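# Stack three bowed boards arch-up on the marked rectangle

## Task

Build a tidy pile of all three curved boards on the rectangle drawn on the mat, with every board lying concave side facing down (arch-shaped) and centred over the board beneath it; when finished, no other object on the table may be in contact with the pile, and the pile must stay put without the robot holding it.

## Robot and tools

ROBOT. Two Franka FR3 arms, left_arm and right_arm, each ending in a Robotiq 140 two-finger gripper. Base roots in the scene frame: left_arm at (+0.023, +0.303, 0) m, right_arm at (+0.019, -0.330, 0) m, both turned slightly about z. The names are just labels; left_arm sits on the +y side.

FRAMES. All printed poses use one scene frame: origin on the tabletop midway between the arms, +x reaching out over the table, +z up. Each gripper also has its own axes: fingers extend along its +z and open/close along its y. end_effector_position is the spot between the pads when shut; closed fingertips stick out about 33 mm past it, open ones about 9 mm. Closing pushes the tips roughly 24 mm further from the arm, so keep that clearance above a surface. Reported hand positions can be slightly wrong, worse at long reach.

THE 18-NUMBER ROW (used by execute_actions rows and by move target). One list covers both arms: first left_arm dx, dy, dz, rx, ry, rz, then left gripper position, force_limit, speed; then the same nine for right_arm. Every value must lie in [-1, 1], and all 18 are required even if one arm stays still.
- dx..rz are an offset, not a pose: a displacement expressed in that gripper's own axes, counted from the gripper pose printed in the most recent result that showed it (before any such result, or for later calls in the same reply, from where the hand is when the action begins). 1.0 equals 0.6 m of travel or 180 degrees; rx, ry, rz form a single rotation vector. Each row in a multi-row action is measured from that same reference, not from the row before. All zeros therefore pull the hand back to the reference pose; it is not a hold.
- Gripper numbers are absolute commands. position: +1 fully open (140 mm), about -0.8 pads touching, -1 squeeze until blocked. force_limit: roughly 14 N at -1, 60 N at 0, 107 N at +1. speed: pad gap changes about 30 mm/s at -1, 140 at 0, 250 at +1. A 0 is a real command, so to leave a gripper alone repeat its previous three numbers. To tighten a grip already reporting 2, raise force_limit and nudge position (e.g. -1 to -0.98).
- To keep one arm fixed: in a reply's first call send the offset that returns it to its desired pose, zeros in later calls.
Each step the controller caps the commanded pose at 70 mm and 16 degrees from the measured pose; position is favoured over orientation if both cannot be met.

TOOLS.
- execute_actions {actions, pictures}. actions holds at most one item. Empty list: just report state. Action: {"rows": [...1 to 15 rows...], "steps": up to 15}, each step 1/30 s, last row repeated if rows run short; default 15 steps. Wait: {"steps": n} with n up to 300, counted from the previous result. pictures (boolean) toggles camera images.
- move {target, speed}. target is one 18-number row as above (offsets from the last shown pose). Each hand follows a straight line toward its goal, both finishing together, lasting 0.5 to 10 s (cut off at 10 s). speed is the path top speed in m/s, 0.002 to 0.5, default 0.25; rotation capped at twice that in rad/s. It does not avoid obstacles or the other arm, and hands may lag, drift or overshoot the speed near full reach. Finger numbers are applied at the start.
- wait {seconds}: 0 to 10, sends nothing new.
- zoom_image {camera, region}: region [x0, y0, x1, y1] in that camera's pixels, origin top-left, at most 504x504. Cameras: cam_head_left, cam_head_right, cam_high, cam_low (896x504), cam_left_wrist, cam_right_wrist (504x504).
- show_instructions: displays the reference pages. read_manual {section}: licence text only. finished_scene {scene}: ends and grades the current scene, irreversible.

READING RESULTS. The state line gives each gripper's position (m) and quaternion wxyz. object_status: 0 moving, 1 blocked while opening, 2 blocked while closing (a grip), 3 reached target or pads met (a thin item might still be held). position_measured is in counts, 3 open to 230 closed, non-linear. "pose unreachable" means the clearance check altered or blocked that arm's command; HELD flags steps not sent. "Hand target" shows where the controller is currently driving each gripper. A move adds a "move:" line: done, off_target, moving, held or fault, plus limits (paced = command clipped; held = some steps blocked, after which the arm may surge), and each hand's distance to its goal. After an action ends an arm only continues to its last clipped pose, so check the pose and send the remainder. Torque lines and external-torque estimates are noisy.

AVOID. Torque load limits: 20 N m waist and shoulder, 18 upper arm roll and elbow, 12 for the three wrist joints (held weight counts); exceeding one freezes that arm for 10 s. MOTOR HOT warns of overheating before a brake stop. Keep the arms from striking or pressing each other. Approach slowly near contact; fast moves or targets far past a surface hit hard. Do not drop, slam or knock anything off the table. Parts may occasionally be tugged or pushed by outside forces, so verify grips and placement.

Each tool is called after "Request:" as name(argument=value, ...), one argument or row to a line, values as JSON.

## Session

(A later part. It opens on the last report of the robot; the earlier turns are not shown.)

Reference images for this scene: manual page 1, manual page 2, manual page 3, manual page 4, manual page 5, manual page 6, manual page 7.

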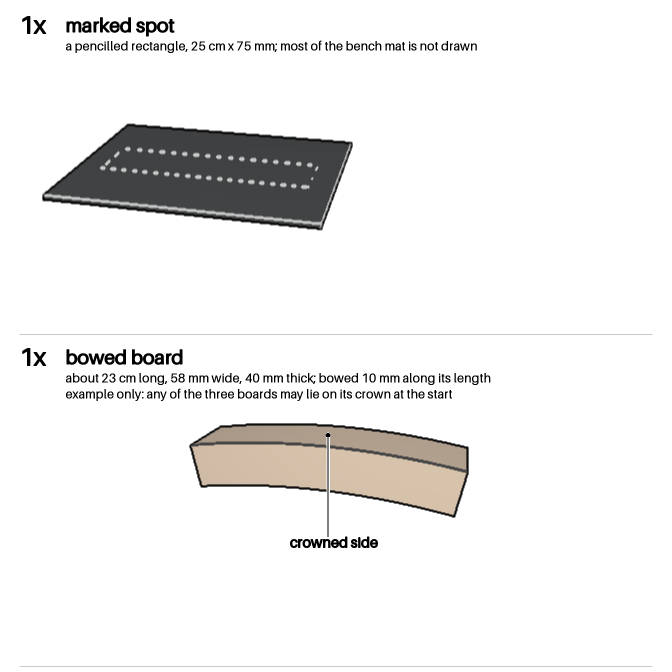

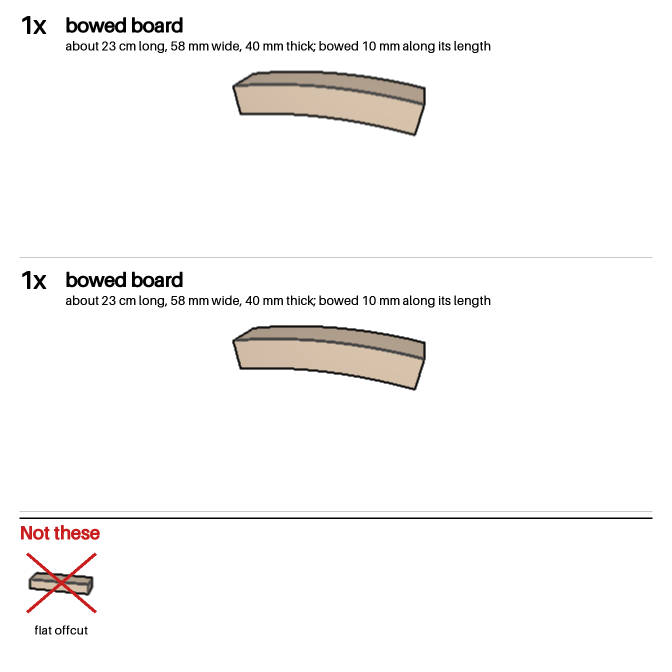

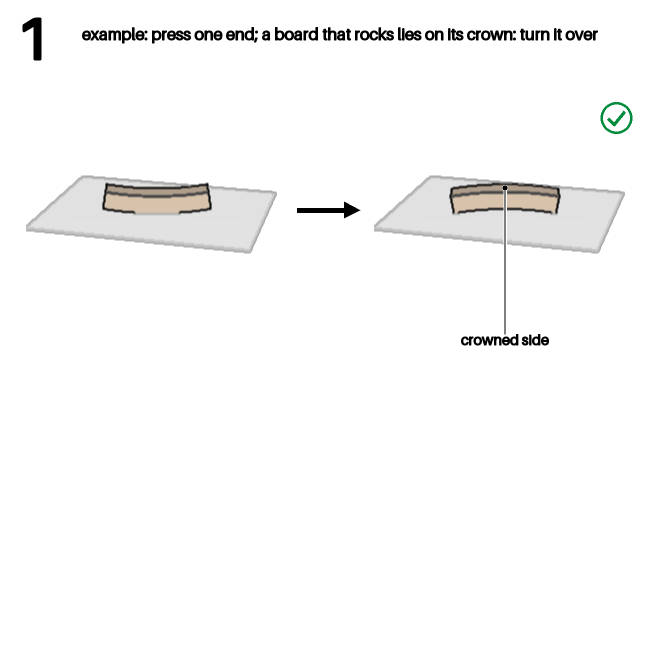

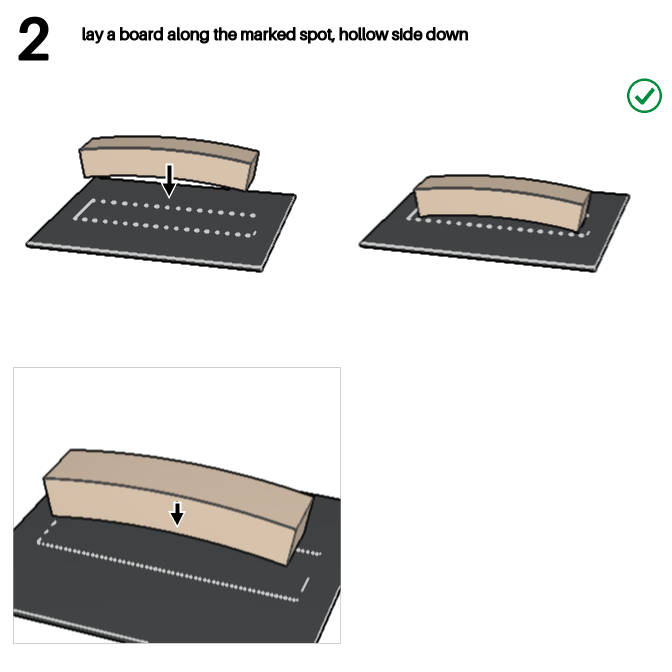

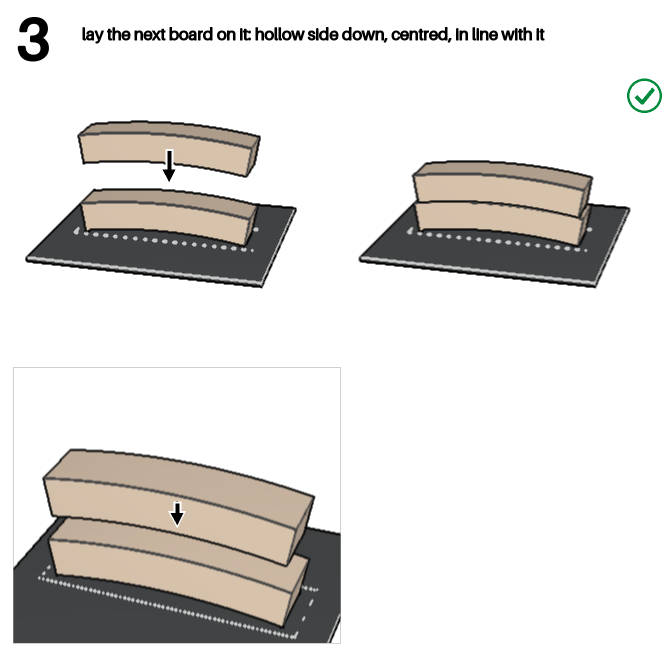

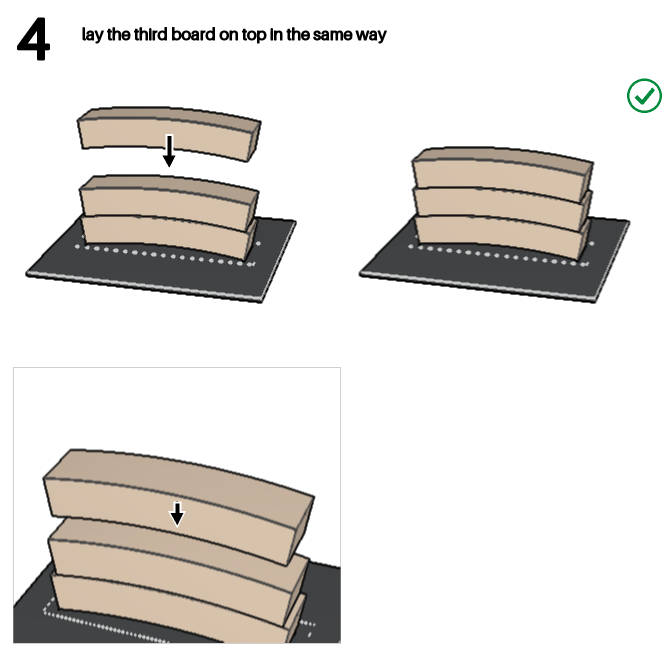

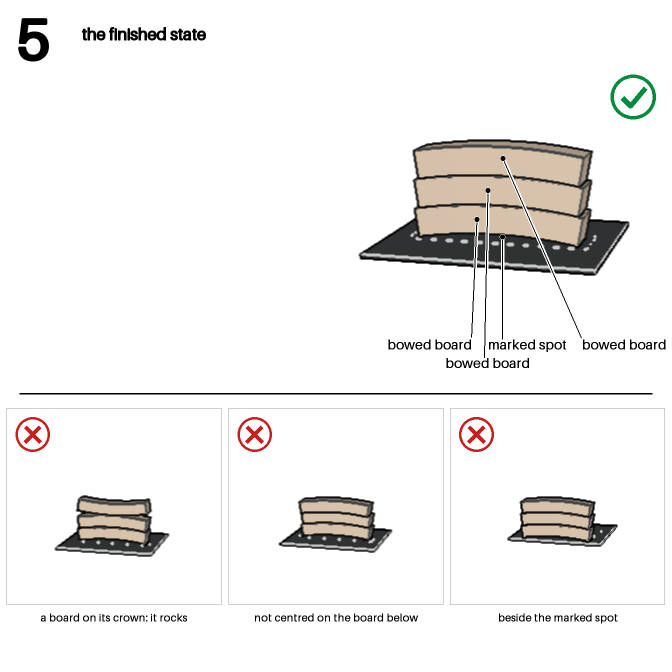

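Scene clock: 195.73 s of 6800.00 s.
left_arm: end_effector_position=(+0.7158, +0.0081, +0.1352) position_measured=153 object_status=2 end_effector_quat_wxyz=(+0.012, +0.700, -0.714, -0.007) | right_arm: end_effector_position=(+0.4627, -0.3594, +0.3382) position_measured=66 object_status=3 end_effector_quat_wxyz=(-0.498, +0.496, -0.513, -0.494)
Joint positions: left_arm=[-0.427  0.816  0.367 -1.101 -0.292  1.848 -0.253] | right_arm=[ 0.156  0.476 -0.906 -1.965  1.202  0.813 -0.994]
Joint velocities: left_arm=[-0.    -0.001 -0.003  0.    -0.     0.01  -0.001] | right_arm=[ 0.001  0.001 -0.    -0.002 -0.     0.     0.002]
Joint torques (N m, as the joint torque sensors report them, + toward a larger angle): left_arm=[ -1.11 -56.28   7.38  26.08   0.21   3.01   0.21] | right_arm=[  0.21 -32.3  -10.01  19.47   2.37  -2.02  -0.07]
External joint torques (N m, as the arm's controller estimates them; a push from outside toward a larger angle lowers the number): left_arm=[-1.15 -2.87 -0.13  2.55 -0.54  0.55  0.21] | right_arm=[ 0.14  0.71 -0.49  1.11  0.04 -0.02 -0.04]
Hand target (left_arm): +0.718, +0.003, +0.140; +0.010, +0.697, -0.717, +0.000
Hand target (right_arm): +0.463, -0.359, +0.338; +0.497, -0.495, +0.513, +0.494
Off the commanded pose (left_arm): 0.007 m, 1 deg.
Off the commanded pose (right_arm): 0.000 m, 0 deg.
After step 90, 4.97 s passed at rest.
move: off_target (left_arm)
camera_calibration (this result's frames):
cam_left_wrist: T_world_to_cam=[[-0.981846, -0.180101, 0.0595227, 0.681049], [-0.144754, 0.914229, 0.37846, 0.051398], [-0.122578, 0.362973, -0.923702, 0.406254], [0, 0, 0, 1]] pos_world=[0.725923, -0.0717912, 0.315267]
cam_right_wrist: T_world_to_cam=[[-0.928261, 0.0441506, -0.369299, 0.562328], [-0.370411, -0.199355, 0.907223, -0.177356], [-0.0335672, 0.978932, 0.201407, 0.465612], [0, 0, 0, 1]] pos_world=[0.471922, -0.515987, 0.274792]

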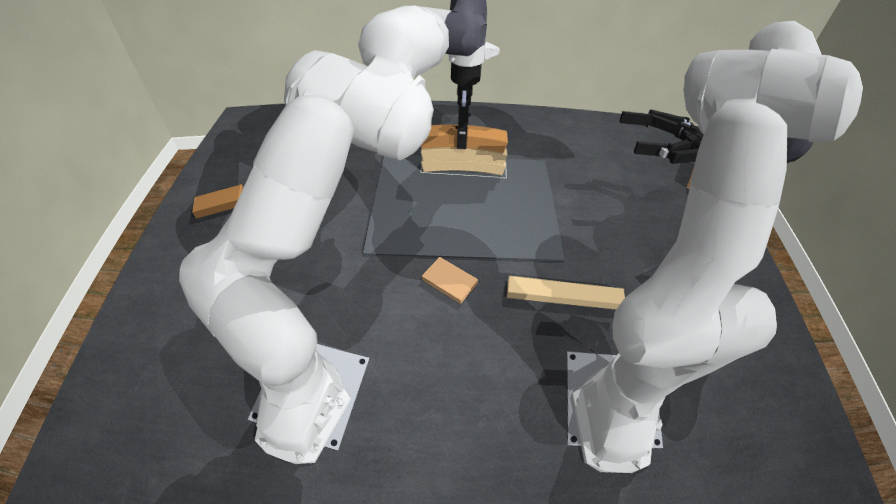

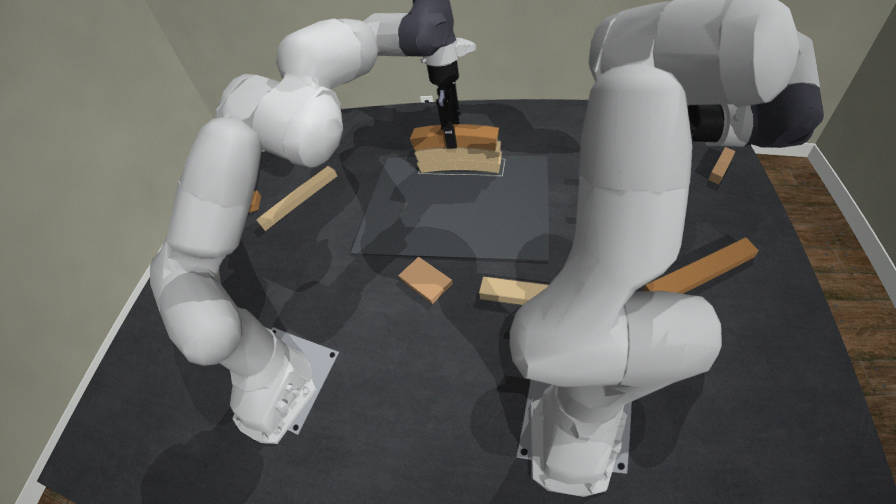

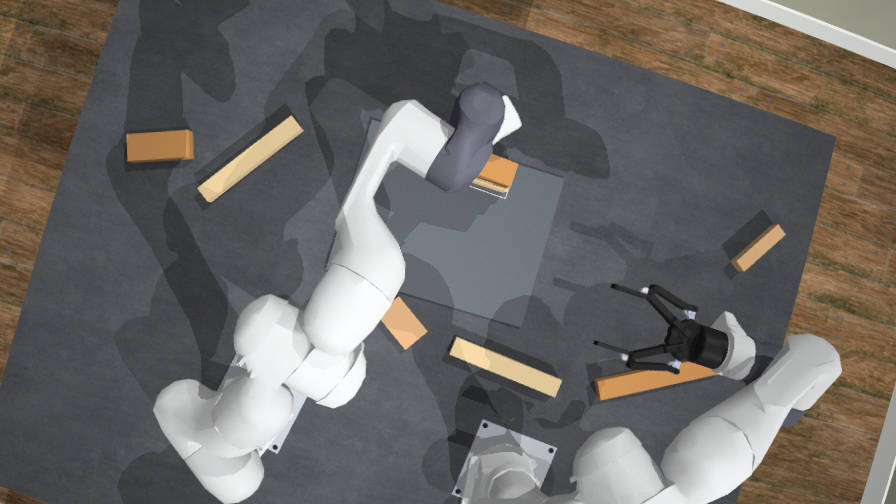

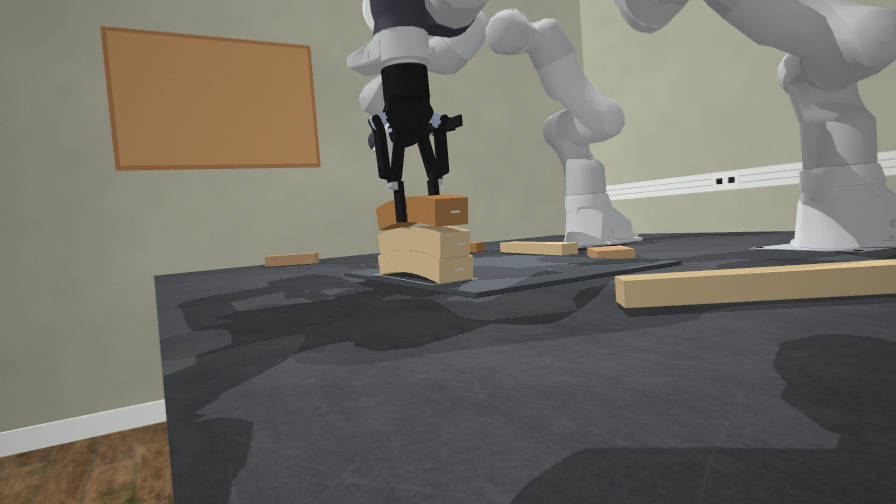

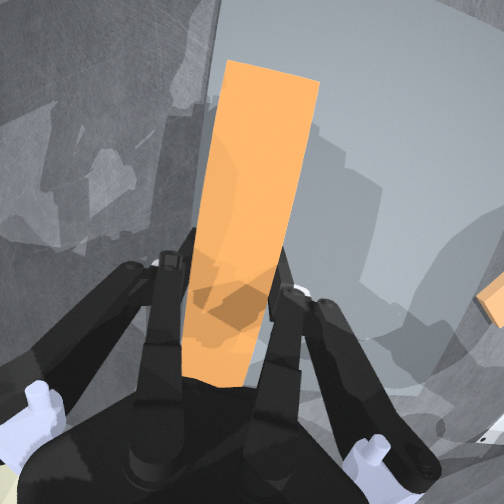

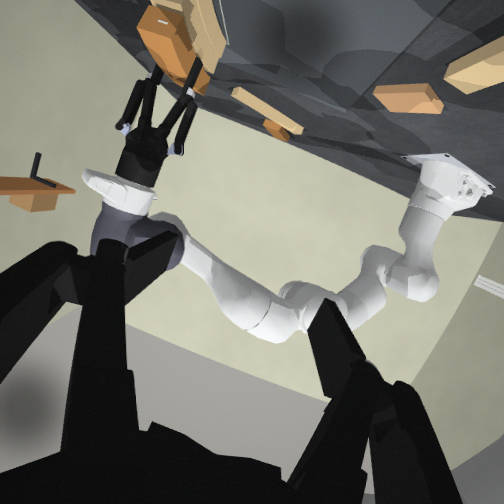

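Request:
move(
  target=[0.011,0.002,0.009,0.002,0.006,0.003,-0.98,0.8,0,0,0,0,0,0,0,0.5,0.8,0],
  speed=0.03,
)

Request:
zoom_image(
  camera="cam_head_left",
  region=[390,100,540,190],
)

Request:
zoom_image(
  camera="cam_low",
  region=[340,170,520,310],
)

Scene clock: 203.00 s of 6800.00 s.
left_arm: end_effector_position=(+0.7128, +0.0066, +0.1271) position_measured=153 object_status=2 end_effector_quat_wxyz=(+0.016, +0.700, -0.714, -0.004) | right_arm: end_effector_position=(+0.4627, -0.3594, +0.3382) position_measured=66 object_status=3 end_effector_quat_wxyz=(-0.498, +0.496, -0.513, -0.494)
Joint positions: left_arm=[-0.427  0.808  0.359 -1.134 -0.297  1.874 -0.25 ] | right_arm=[ 0.156  0.476 -0.906 -1.965  1.202  0.813 -0.994]
Joint velocities: left_arm=[-0.001 -0.003 -0.005 -0.009  0.001  0.012  0.003] | right_arm=[-0.001  0.001 -0.001  0.001 -0.001 -0.    -0.001]
Joint torques (N m, as the joint torque sensors report them, + toward a larger angle): left_arm=[ -0.86 -54.53   5.77  24.83   0.     3.17   0.39] | right_arm=[ -0.27 -32.08  -9.91  20.24   2.27  -2.04   0.03]
External joint torques (N m, as the arm's controller estimates them; a push from outside toward a larger angle lowers the number): left_arm=[-0.64 -1.7  -1.45  1.45 -0.72  0.73  0.39] | right_arm=[-0.18  0.95 -0.25  1.84 -0.07 -0.06  0.06]
Hand target (left_arm): +0.714, +0.002, +0.130; +0.016, +0.696, -0.717, +0.002
Hand target (right_arm): +0.463, -0.359, +0.338; +0.498, -0.496, +0.513, +0.494
Off the commanded pose (left_arm): 0.006 m, 1 deg.
Off the commanded pose (right_arm): 0.000 m, 0 deg.
After step 90, 3.57 s passed at rest.
move: off_target (left_arm)
camera_calibration (this result's frames):
cam_left_wrist: T_world_to_cam=[[-0.981264, -0.181555, 0.064488, 0.677333], [-0.145515, 0.917742, 0.36956, 0.0569633], [-0.126279, 0.353252, -0.926966, 0.402111], [0, 0, 0, 1]] pos_world=[0.72371, -0.0713509, 0.308013]
cam_right_wrist: T_world_to_cam=[[-0.928261, 0.0441506, -0.3693, 0.562328], [-0.370412, -0.199355, 0.907223, -0.177356], [-0.0335674, 0.978932, 0.201408, 0.465612], [0, 0, 0, 1]] pos_world=[0.471922, -0.515987, 0.274792]

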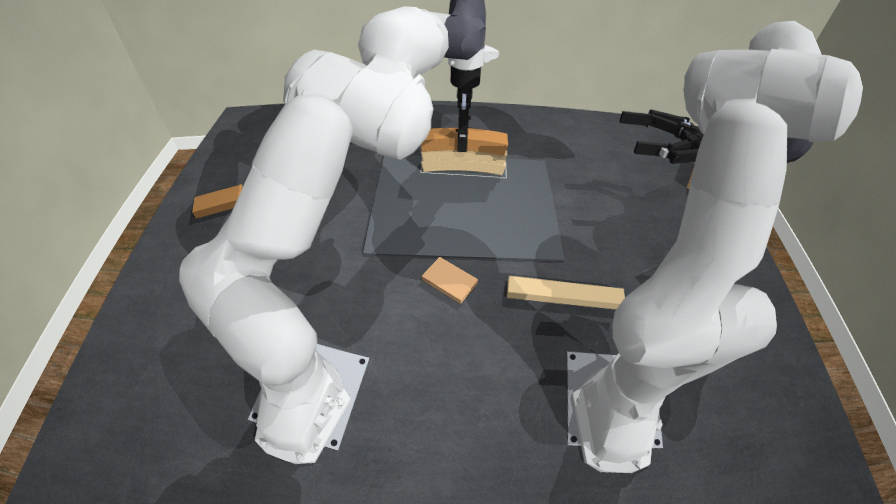

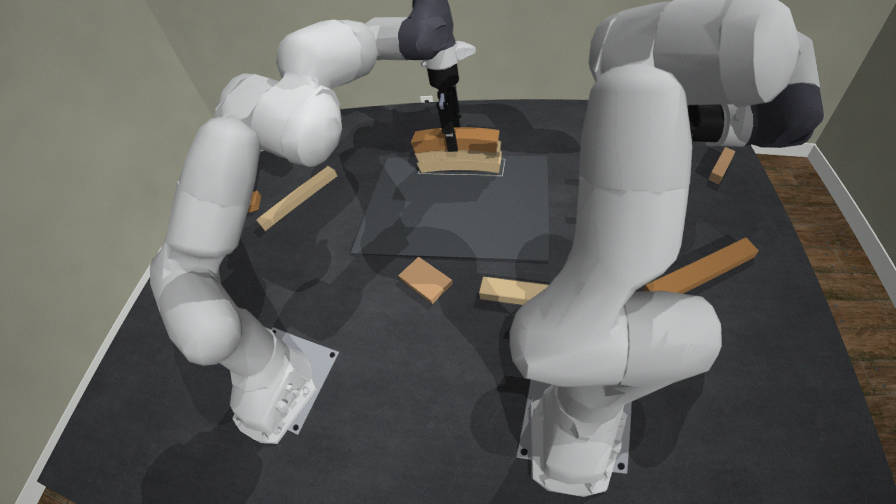

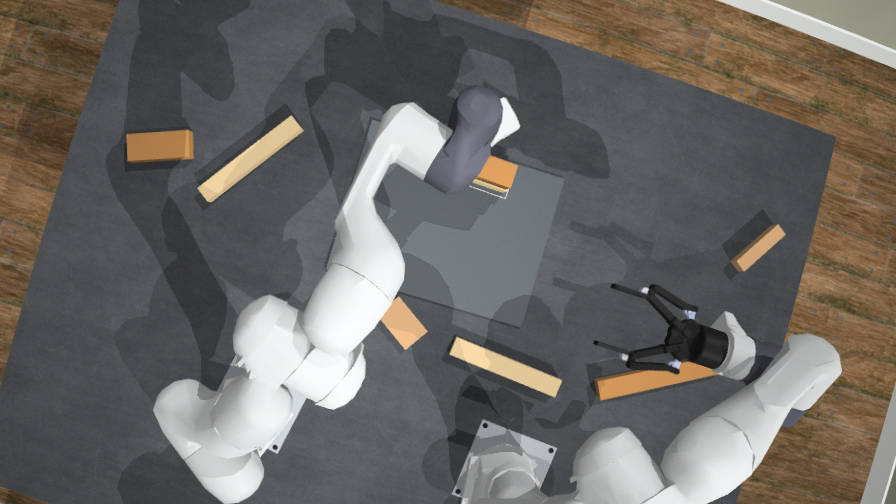

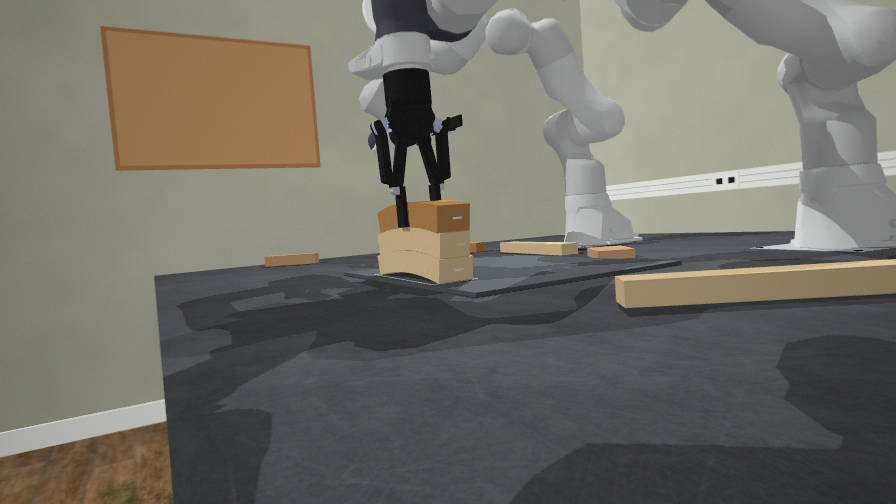

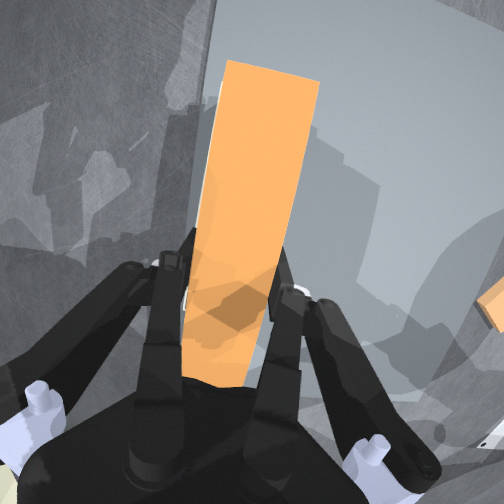

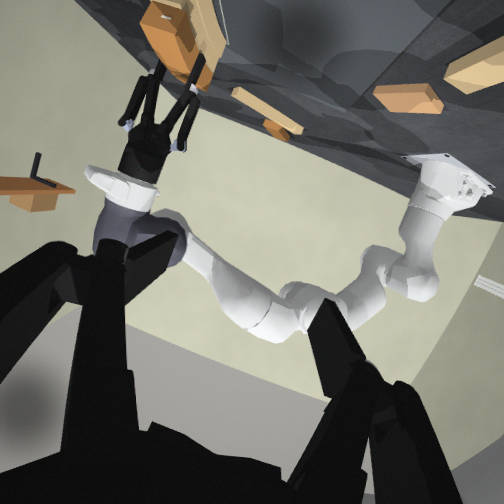

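Region (390, 100, 540, 190) of cam_head_left's 896x504 image, scaled by 3.360, with more detail than that image has; it fills the top 302 rows of this view, and the rest is white.

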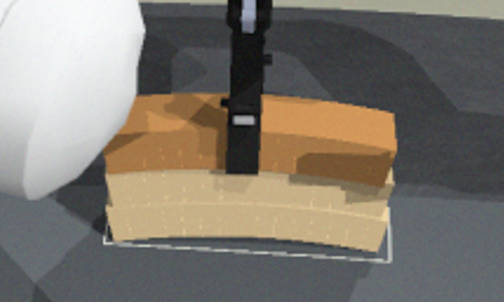

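Region (340, 170, 520, 310) of cam_low's 896x504 image, scaled by 2.800, with more detail than that image has.

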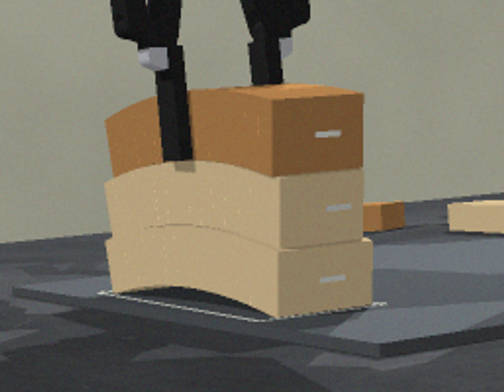

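Request:
execute_actions(
  actions=[
    {"rows":[[0.006,0,0,0,0,0,0.4,0.8,0,0,0,0,0,0,0,0.5,0.8,0]],"steps":12},
  ],
  pictures=false,
)

Request:
move(
  target=[0,0,-0.12,0,0,0,0.4,0.8,0,0,0,0,0,0,0,0.5,0.8,0],
)

Scene clock: 220.43 s of 6800.00 s.
left_arm: end_effector_position=(+0.7147, +0.0047, +0.1279) position_measured=78 object_status=0 end_effector_quat_wxyz=(+0.015, +0.699, -0.715, -0.002) | right_arm: end_effector_position=(+0.4627, -0.3594, +0.3382) position_measured=66 object_status=3 end_effector_quat_wxyz=(-0.498, +0.496, -0.513, -0.494)
Joint positions: left_arm=[-0.427  0.813  0.359 -1.125 -0.297  1.874 -0.25 ] | right_arm=[ 0.156  0.476 -0.906 -1.965  1.202  0.813 -0.994]
Joint velocities: left_arm=[-0.001 -0.002  0.001  0.002 -0.    -0.    -0.   ] | right_arm=[ 0.001 -0.     0.     0.     0.001 -0.     0.001]
Joint torques (N m, as the joint torque sensors report them, + toward a larger angle): left_arm=[ -1.18 -52.08   7.3   26.33   0.47   1.64  -0.14] | right_arm=[ -0.27 -31.93 -10.1   20.22   2.29  -2.11   0.02]
External joint torques (N m, as the arm's controller estimates them; a push from outside toward a larger angle lowers the number): left_arm=[-1.07  1.17 -0.03  2.79 -0.25 -0.83 -0.15] | right_arm=[-0.22  1.19 -0.47  1.8  -0.06 -0.11  0.04]
Hand target (left_arm): +0.713, +0.003, +0.127; +0.016, +0.700, -0.714, -0.004
Hand target (right_arm): +0.463, -0.359, +0.338; +0.498, -0.496, +0.513, +0.494
Off the commanded pose (left_arm): 0.003 m, 0 deg.
Off the commanded pose (right_arm): 0.000 m, 0 deg.
Steps of this call (steps 1 to 90: nothing new was sent; then 14.03 s passed at rest; steps 91 to 102: all 12 steps of this action). Readings (end_effector_position | what the end effector reports):
91: left_arm (+0.7133, +0.0062, +0.1272) | right_arm (+0.4627, -0.3594, +0.3382) | left_arm position_measured=153 object_status=0 | right_arm position_measured=66 object_status=3
92: left_arm (+0.7136, +0.0058, +0.1269) | right_arm (+0.4627, -0.3594, +0.3382) | left_arm position_measured=153 object_status=0 | right_arm position_measured=66 object_status=3
94: left_arm (+0.7140, +0.0054, +0.1269) | right_arm (+0.4627, -0.3594, +0.3382) | left_arm position_measured=132 object_status=0 | right_arm position_measured=66 object_status=3
98: left_arm (+0.7146, +0.0048, +0.1277) | right_arm (+0.4627, -0.3594, +0.3382) | left_arm position_measured=102 object_status=0 | right_arm position_measured=66 object_status=3
102: the state above

Scene clock: 221.77 s of 6800.00 s.
left_arm: end_effector_position=(+0.7161, +0.0017, +0.2002) position_measured=78 object_status=3 end_effector_quat_wxyz=(+0.015, +0.695, -0.719, +0.000) | right_arm: end_effector_position=(+0.4627, -0.3594, +0.3382) position_measured=66 object_status=3 end_effector_quat_wxyz=(-0.498, +0.496, -0.513, -0.494)
Joint positions: left_arm=[-0.407  0.798  0.366 -0.963 -0.289  1.707 -0.261] | right_arm=[ 0.156  0.476 -0.906 -1.965  1.202  0.813 -0.994]
Joint velocities: left_arm=[ 0.001  0.     0.002  0.004  0.    -0.012 -0.001] | right_arm=[-0.     0.001 -0.     0.     0.    -0.001 -0.002]
Joint torques (N m, as the joint torque sensors report them, + toward a larger angle): left_arm=[  1.53 -52.29   7.35  25.22   0.79   1.58  -0.11] | right_arm=[  0.07 -32.31  -9.67  19.44   2.24  -2.03   0.01]
External joint torques (N m, as the arm's controller estimates them; a push from outside toward a larger angle lowers the number): left_arm=[ 1.5   0.64  0.68  1.86  0.05 -0.89 -0.12] | right_arm=[ 0.13  0.75 -0.04  1.01 -0.1  -0.04  0.04]
Hand target (left_arm): +0.716, +0.005, +0.200; +0.015, +0.699, -0.715, -0.002
Hand target (right_arm): +0.463, -0.359, +0.338; +0.498, -0.496, +0.513, +0.494
Off the commanded pose (left_arm): 0.004 m, 1 deg.
Off the commanded pose (right_arm): 0.000 m, 0 deg.
move: off_target (left_arm)
camera_calibration (this result's frames):
cam_left_wrist: T_world_to_cam=[[-0.984228, -0.167512, 0.0568724, 0.6786], [-0.135806, 0.921484, 0.3639, 0.0291842], [-0.113365, 0.350437, -0.9297, 0.463301], [0, 0, 0, 1]] pos_world=[0.724383, -0.0755773, 0.381518]
cam_right_wrist: T_world_to_cam=[[-0.928261, 0.0441507, -0.3693, 0.562328], [-0.370412, -0.199355, 0.907223, -0.177356], [-0.0335673, 0.978932, 0.201408, 0.465612], [0, 0, 0, 1]] pos_world=[0.471922, -0.515987, 0.274792]

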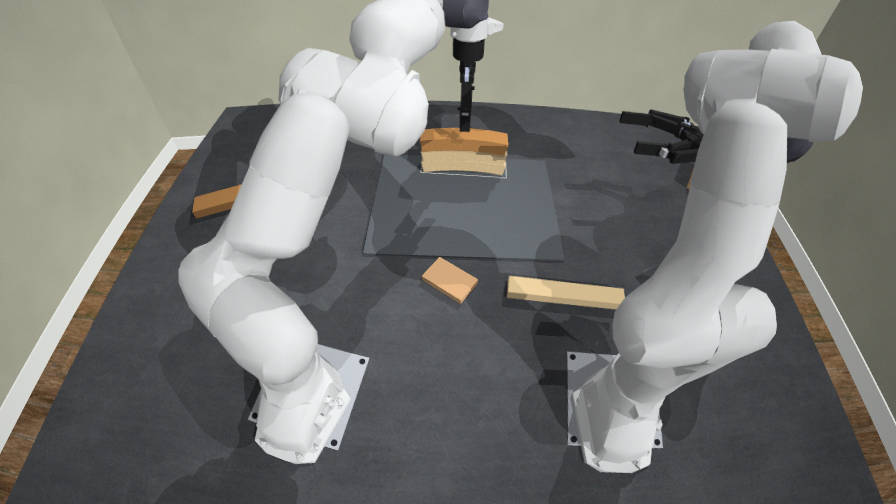

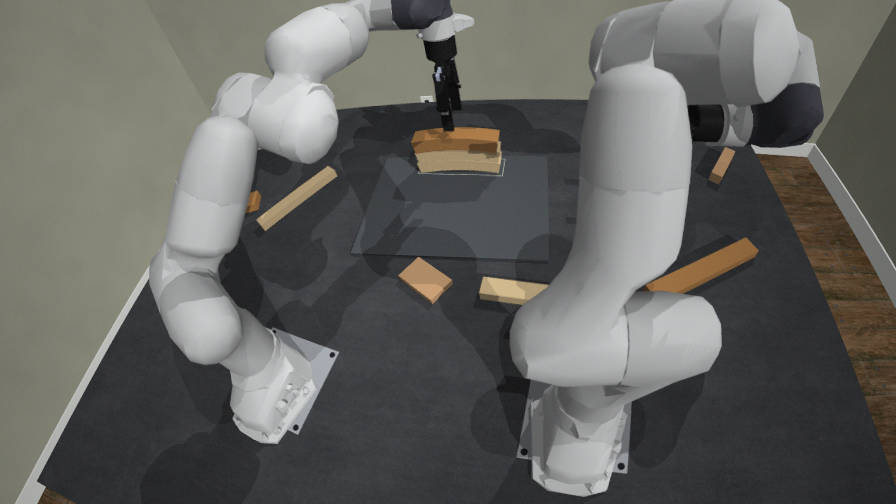

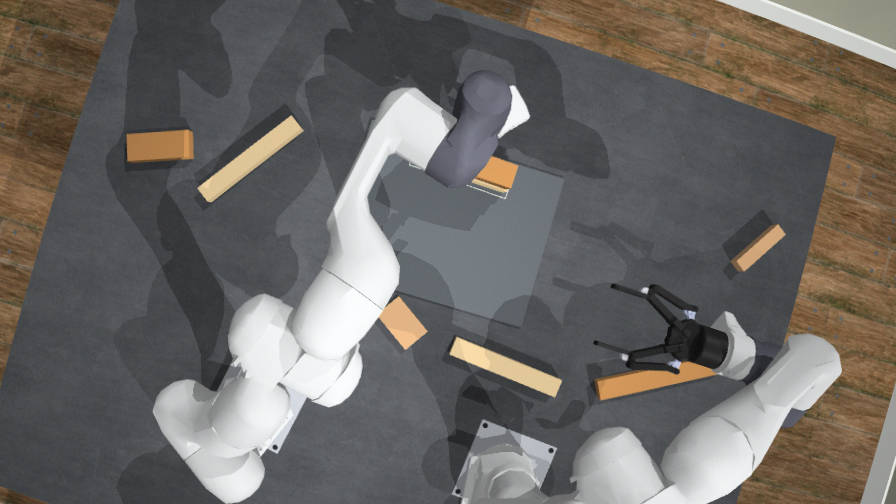

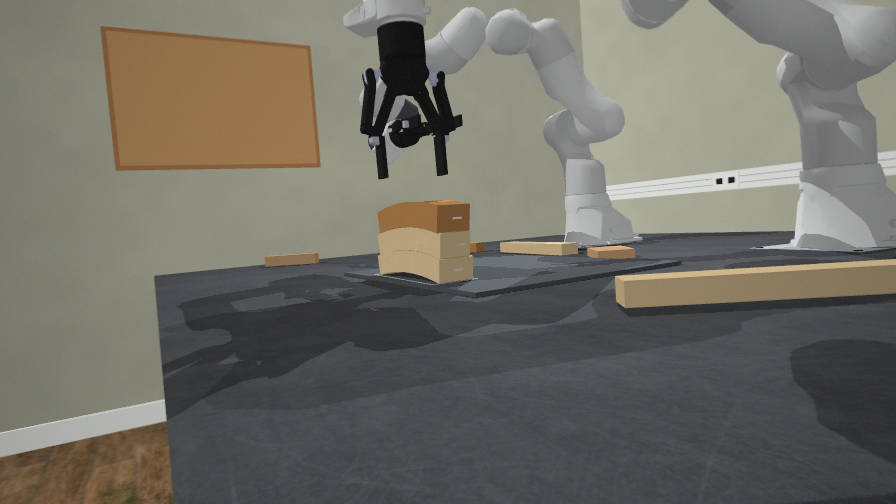

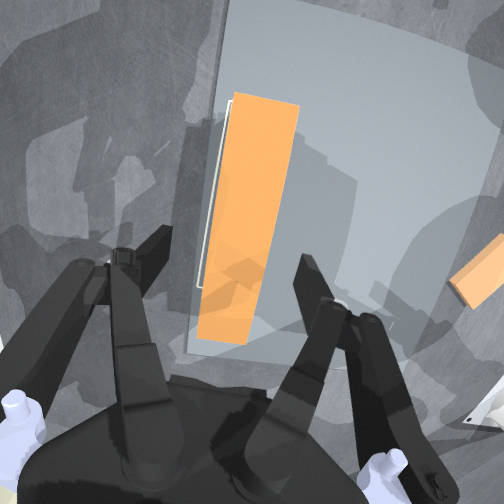

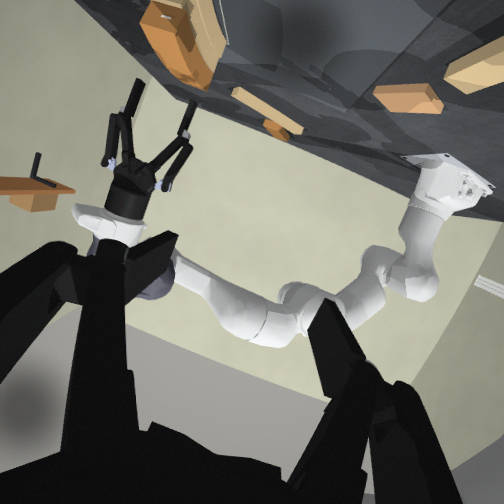

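Request:
finished_scene(
  scene=2,
)

The scene is finished: the task was done.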